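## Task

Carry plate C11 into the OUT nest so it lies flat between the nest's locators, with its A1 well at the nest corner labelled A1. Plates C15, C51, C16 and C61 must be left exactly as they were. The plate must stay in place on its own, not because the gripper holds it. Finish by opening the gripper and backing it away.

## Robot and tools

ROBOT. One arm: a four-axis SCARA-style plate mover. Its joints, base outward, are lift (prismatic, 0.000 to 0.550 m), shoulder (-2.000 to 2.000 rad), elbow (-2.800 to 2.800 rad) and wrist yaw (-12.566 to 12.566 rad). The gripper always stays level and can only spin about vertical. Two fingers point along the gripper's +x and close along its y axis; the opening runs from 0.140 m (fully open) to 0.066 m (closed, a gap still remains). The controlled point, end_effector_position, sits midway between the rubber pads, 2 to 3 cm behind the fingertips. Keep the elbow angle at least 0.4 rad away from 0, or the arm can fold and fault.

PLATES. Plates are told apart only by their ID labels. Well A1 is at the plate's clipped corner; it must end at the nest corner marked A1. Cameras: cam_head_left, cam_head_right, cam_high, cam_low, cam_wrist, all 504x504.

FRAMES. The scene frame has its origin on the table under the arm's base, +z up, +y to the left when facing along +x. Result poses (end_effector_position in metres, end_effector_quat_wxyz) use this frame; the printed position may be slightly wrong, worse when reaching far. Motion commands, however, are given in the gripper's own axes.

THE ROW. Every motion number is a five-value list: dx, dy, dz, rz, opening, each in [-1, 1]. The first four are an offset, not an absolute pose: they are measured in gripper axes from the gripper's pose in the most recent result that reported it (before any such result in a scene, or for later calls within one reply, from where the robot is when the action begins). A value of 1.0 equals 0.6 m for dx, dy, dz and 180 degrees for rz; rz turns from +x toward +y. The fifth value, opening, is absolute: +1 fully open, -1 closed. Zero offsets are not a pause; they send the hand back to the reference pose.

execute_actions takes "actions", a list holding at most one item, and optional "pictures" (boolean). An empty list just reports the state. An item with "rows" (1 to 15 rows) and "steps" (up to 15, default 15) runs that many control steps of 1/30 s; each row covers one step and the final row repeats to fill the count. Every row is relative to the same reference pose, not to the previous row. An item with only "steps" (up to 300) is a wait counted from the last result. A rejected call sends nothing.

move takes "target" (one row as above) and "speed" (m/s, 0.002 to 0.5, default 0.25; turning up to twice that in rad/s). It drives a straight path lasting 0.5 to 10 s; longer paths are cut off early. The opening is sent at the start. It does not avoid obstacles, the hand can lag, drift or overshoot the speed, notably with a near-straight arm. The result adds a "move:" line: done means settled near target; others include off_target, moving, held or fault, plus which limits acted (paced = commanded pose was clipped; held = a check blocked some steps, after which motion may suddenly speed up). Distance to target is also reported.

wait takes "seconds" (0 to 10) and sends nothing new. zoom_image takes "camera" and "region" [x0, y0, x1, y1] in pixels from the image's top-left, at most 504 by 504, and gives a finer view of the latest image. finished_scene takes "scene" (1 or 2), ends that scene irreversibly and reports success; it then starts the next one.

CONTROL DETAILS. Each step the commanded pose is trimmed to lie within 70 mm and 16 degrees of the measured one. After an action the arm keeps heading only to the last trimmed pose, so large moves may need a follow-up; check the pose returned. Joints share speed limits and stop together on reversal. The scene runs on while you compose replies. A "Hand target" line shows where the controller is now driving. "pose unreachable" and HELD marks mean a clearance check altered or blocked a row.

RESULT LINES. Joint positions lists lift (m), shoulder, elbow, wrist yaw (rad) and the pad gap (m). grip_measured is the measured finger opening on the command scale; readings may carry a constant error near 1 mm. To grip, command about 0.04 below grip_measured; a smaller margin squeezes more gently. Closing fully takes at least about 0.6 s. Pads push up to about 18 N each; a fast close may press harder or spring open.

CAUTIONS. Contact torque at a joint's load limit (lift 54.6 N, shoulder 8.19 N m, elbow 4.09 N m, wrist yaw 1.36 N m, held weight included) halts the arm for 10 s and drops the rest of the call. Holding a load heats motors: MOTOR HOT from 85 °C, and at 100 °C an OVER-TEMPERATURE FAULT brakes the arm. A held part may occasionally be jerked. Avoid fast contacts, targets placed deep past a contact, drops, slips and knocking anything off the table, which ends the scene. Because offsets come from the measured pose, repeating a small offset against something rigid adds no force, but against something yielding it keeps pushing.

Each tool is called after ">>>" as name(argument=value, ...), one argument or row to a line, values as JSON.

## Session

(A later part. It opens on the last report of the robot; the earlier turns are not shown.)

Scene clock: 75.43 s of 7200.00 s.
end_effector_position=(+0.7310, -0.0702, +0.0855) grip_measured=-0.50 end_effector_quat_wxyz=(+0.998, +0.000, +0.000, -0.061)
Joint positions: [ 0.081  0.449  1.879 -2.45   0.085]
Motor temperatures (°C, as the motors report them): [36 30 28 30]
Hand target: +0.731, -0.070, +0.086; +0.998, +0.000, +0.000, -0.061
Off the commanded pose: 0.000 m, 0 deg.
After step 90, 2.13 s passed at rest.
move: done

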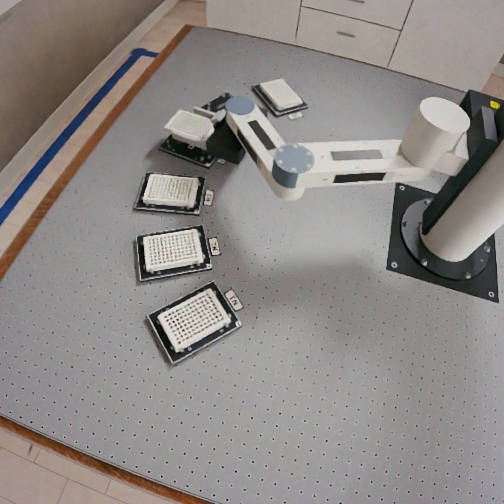

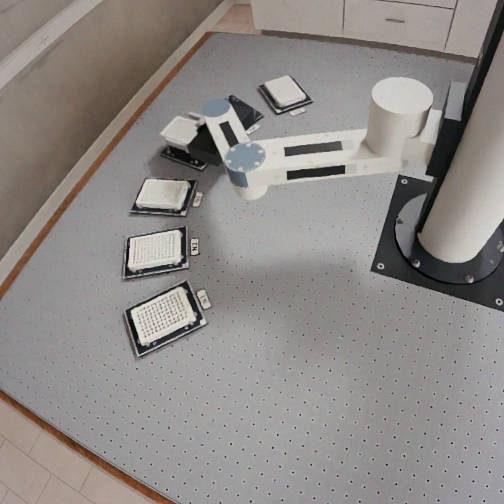

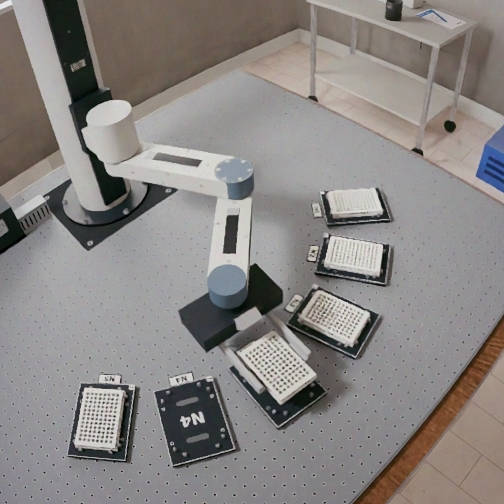

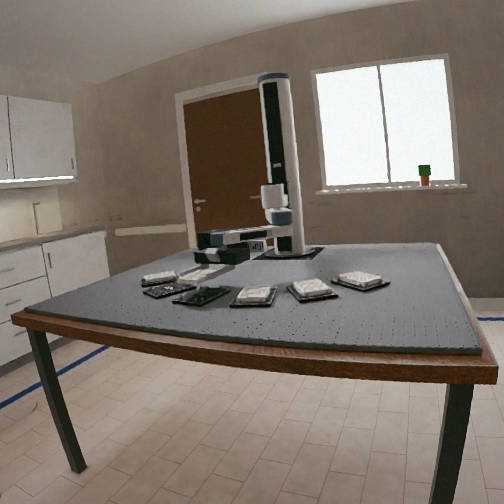

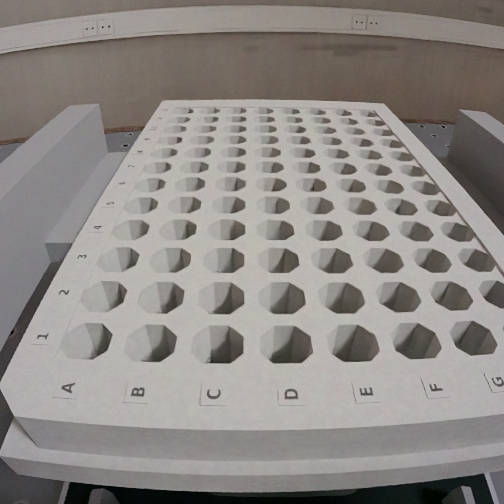

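>>> move(
  target=[-0.001, -0.0016, -0.0725, -0.0055, -0.56],
  speed=0.1,
)

>>> zoom_image(
  camera="cam_wrist",
  region=[40, 440, 504, 504],
)

>>> zoom_image(
  camera="cam_high",
  region=[210, 310, 340, 440],
)

>>> zoom_image(
  camera="cam_low",
  region=[160, 250, 260, 320],
)

Scene clock: 82.70 s of 7200.00 s.
end_effector_position=(+0.7303, -0.0710, +0.0419) grip_measured=-0.50 end_effector_quat_wxyz=(+0.998, +0.000, +0.000, -0.069)
Joint positions: [ 0.037  0.454  1.875 -2.468  0.085]
Motor temperatures (°C, as the motors report them): [36 30 28 30]
Hand target: +0.730, -0.071, +0.042; +0.998, +0.000, +0.000, -0.070
Off the commanded pose: 0.000 m, 0 deg.
After step 90, 3.53 s passed at rest.
move: done

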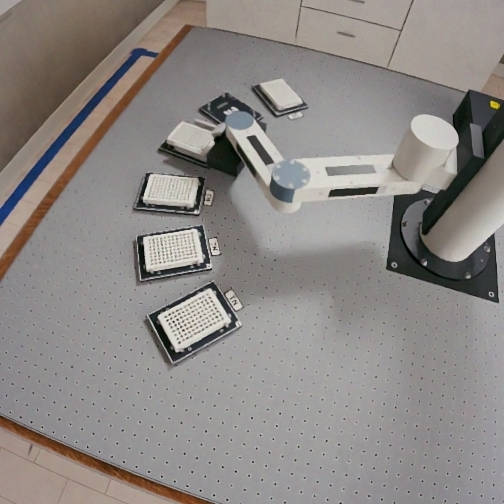

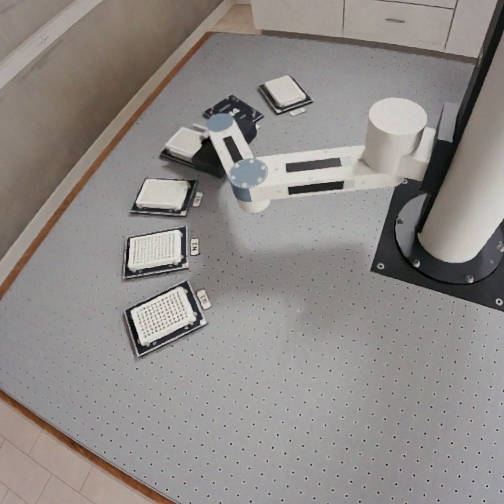

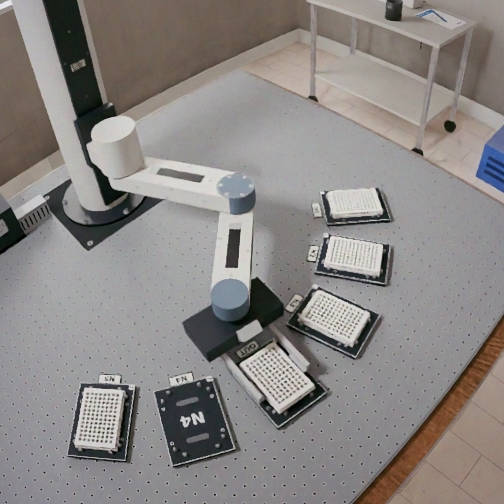

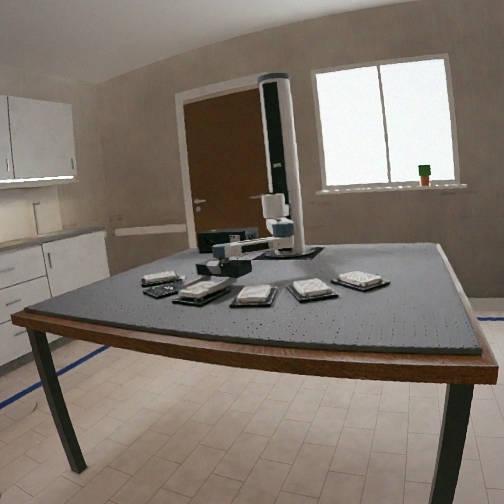

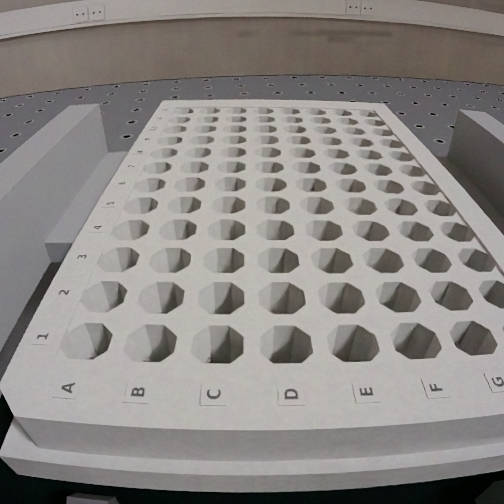

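Region (40, 440, 504, 504) of cam_wrist's 504x504 image, scaled by 1.086, with more detail than that image has; it fills the top 70 rows of this view, and the rest is white.

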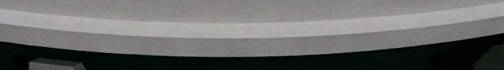

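Region (210, 310, 340, 440) of cam_high's 504x504 image, scaled by 3.877, with more detail than that image has.

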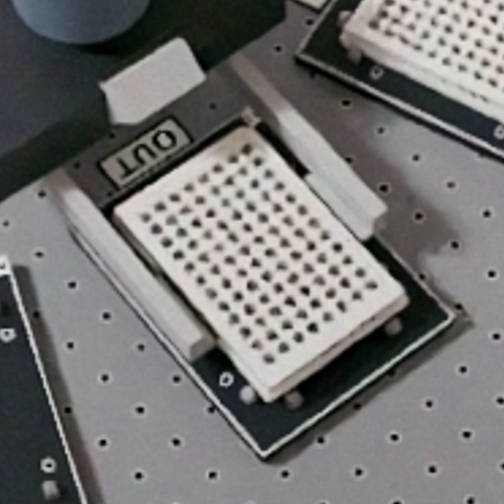

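Region (160, 250, 260, 320) of cam_low's 504x504 image, scaled by 5.040, with more detail than that image has; it fills the top 353 rows of this view, and the rest is white.

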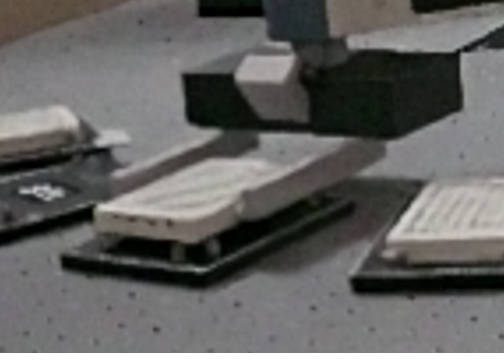

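>>> move(
  target=[0.0, 0.0008, -0.0095, 0.0, -0.56],
  speed=0.02,
)

>>> move(
  target=[0.0, 0.0, -0.008, 0.0, -0.56],
  speed=0.02,
)

Scene clock: 87.23 s of 7200.00 s.
end_effector_position=(+0.7304, -0.0705, +0.0362) grip_measured=-0.50 end_effector_quat_wxyz=(+0.998, +0.000, +0.000, -0.069)
Joint positions: [ 0.031  0.455  1.875 -2.469  0.085]
Motor temperatures (°C, as the motors report them): [36 30 28 30]
Hand target: +0.730, -0.071, +0.036; +0.998, +0.000, +0.000, -0.069
Off the commanded pose: 0.000 m, 0 deg.
After step 90, 0.83 s passed at rest.
move: done

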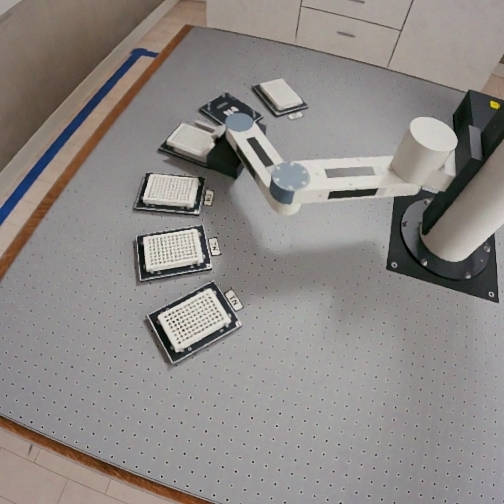

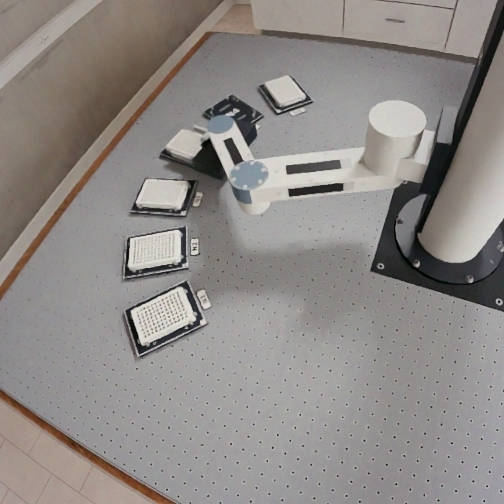

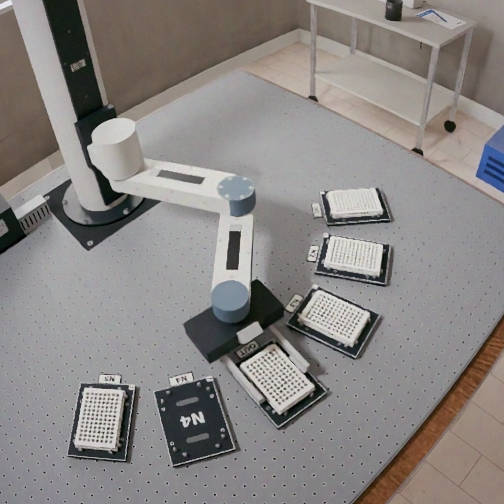

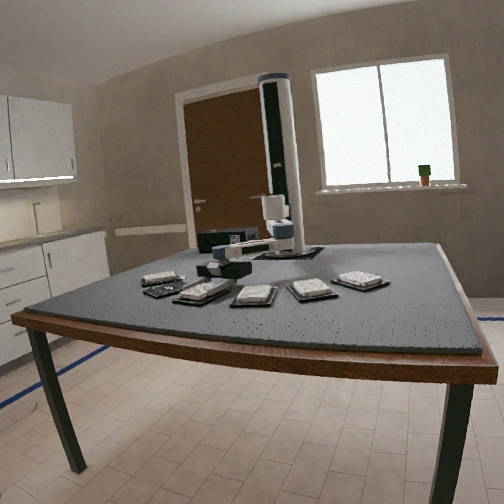

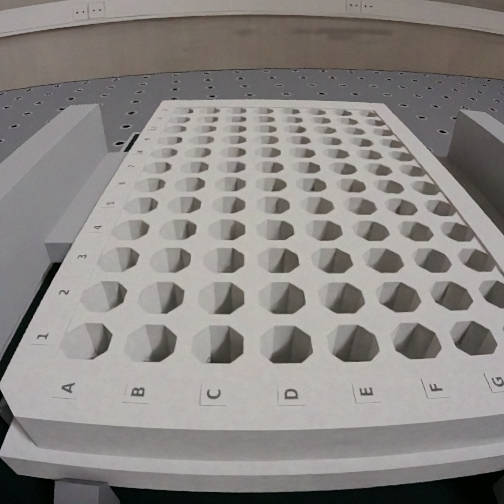

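Scene clock: 87.93 s of 7200.00 s.
end_effector_position=(+0.7304, -0.0705, +0.0314) grip_measured=-0.50 end_effector_quat_wxyz=(+0.998, +0.000, +0.000, -0.069)
Joint positions: [ 0.026  0.455  1.875 -2.469  0.085]
Motor temperatures (°C, as the motors report them): [36 30 28 30]
Hand target: +0.730, -0.071, +0.031; +0.998, +0.000, +0.000, -0.069
Off the commanded pose: 0.000 m, 0 deg.
move: done

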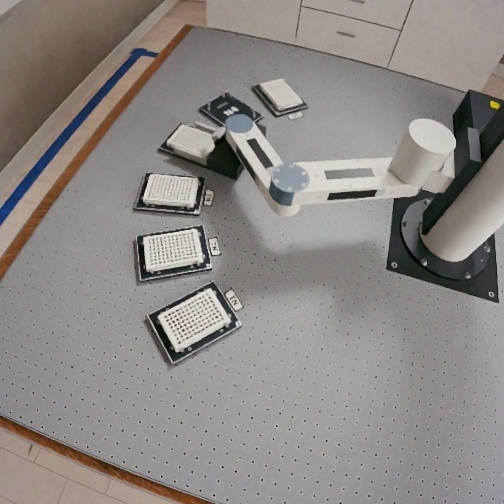

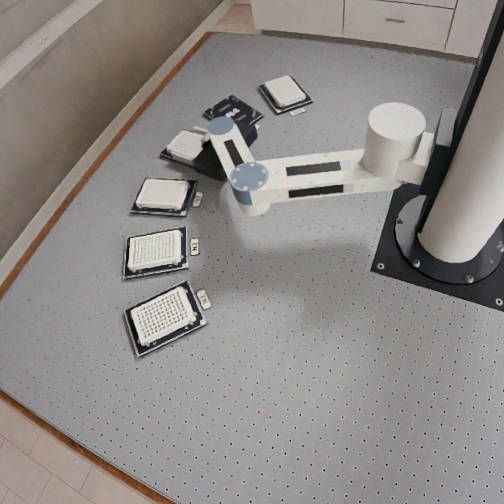

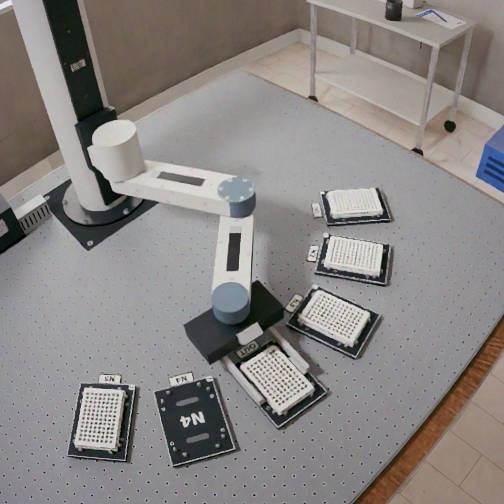

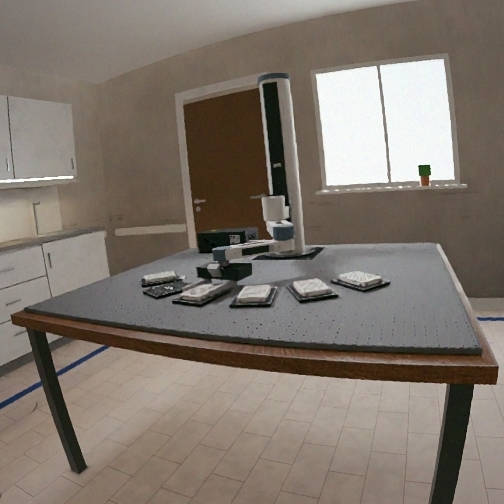

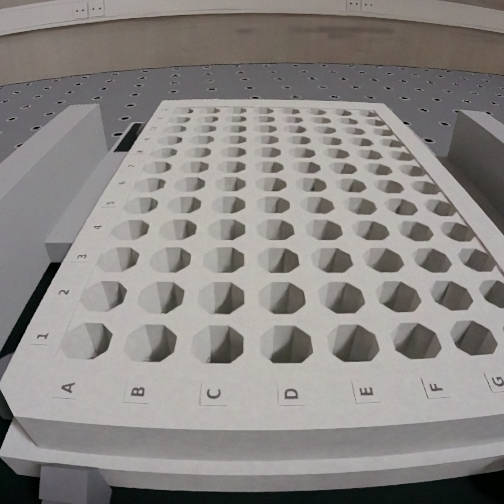

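>>> move(
  target=[0.0, 0.0, 0.0, 0.0, 0.1],
  speed=0.05,
)

>>> move(
  target=[0.0, 0.0, 0.08, 0.0, 0.1],
  speed=0.15,
)

>>> move(
  target=[-0.2, 0.0, 0.1, 0.0, 0.1],
  speed=0.25,
)

Scene clock: 93.00 s of 7200.00 s.
end_effector_position=(+0.7304, -0.0705, +0.0314) grip_measured=+0.10 end_effector_quat_wxyz=(+0.998, +0.000, +0.000, -0.069)
Joint positions: [ 0.026  0.455  1.875 -2.469  0.107]
Motor temperatures (°C, as the motors report them): [36 30 28 30]
Hand target: +0.730, -0.071, +0.031; +0.998, +0.000, +0.000, -0.069
Off the commanded pose: 0.000 m, 0 deg.
After step 90, 1.57 s passed at rest.
move: done

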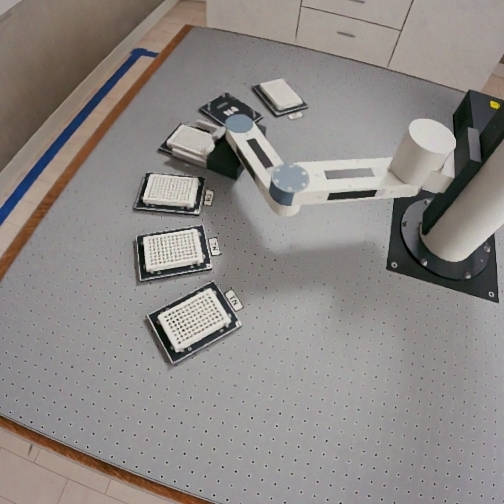

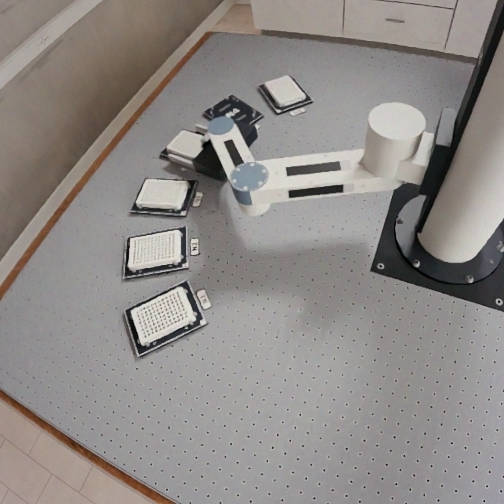

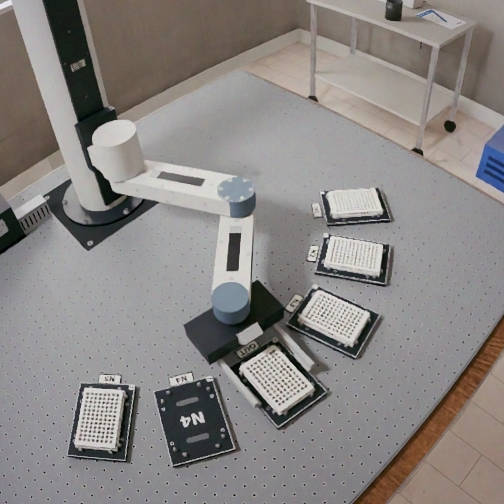

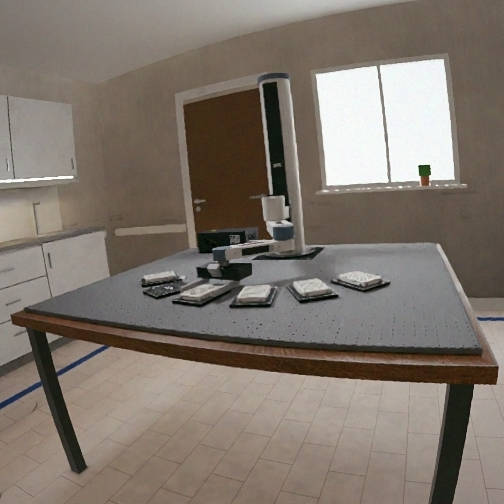

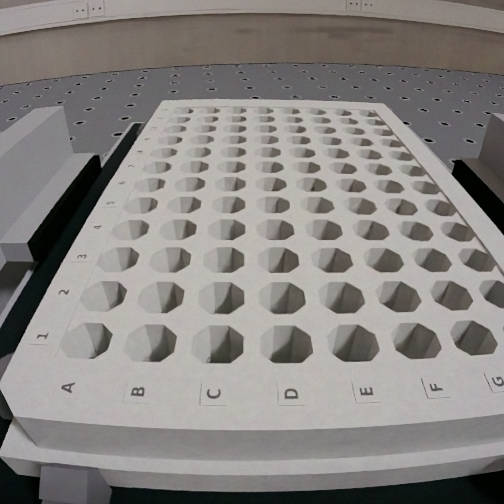

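Scene clock: 93.73 s of 7200.00 s.
end_effector_position=(+0.7304, -0.0705, +0.0795) grip_measured=+0.10 end_effector_quat_wxyz=(+0.998, +0.000, +0.000, -0.069)
Joint positions: [ 0.074  0.455  1.875 -2.469  0.107]
Motor temperatures (°C, as the motors report them): [36 30 28 30]
Hand target: +0.730, -0.071, +0.079; +0.998, +0.000, +0.000, -0.069
Off the commanded pose: 0.000 m, 0 deg.
move: done

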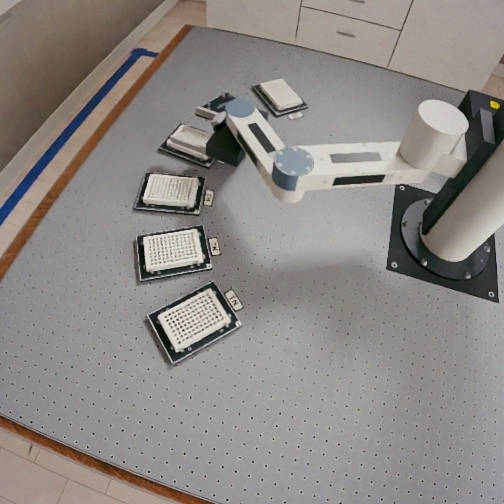

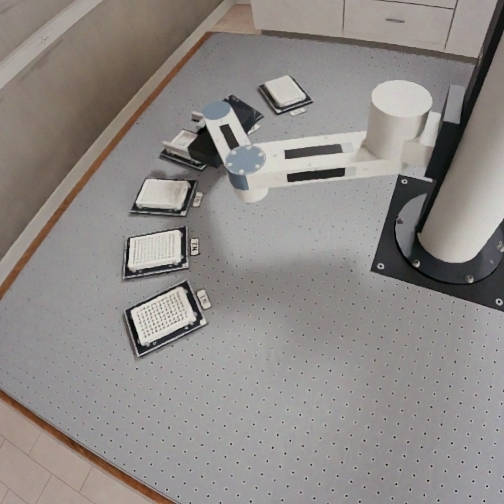

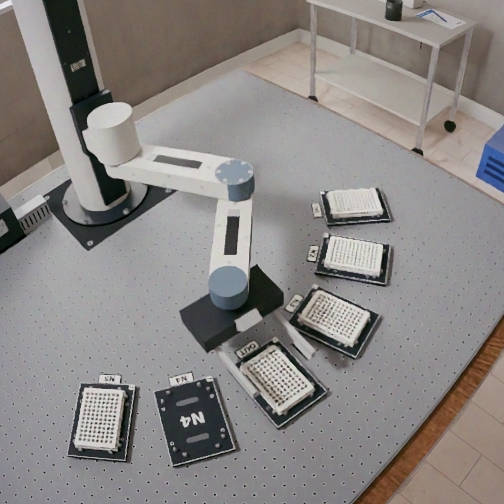

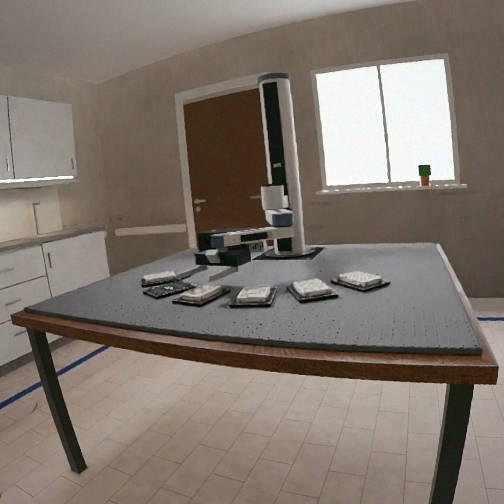

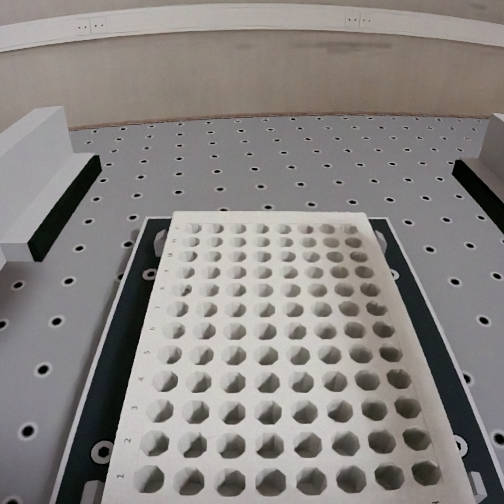

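Scene clock: 94.63 s of 7200.00 s.
end_effector_position=(+0.6115, -0.0539, +0.1395) grip_measured=+0.10 end_effector_quat_wxyz=(+0.998, +0.000, +0.000, -0.070)
Joint positions: [ 0.135  0.736  1.221 -2.096  0.107]
Motor temperatures (°C, as the motors report them): [36 30 28 30]
Hand target: +0.612, -0.054, +0.139; +0.998, +0.000, +0.000, -0.069
Off the commanded pose: 0.000 m, 0 deg.
move: done

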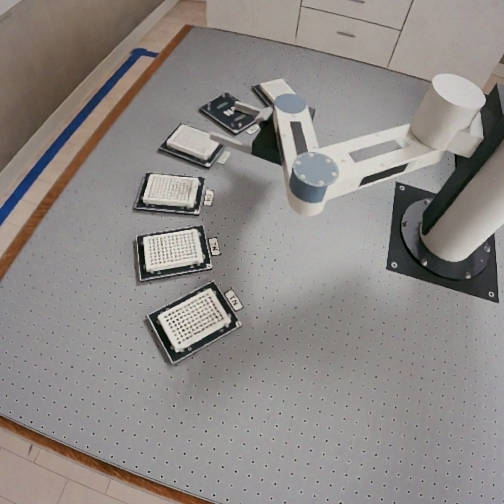

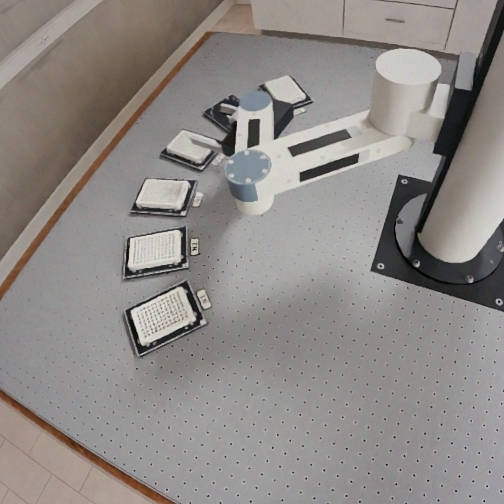

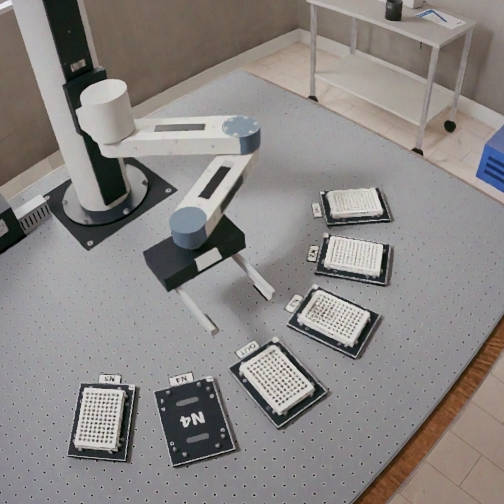

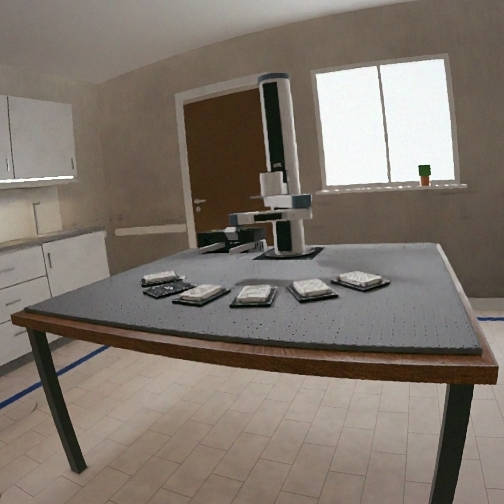

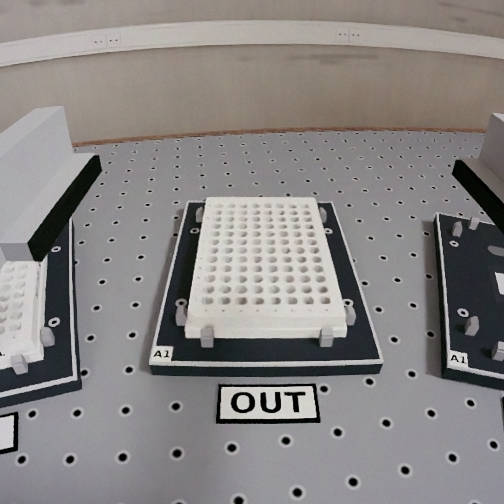

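>>> finished_scene(
  scene=2,
)

The scene is finished: the task was done.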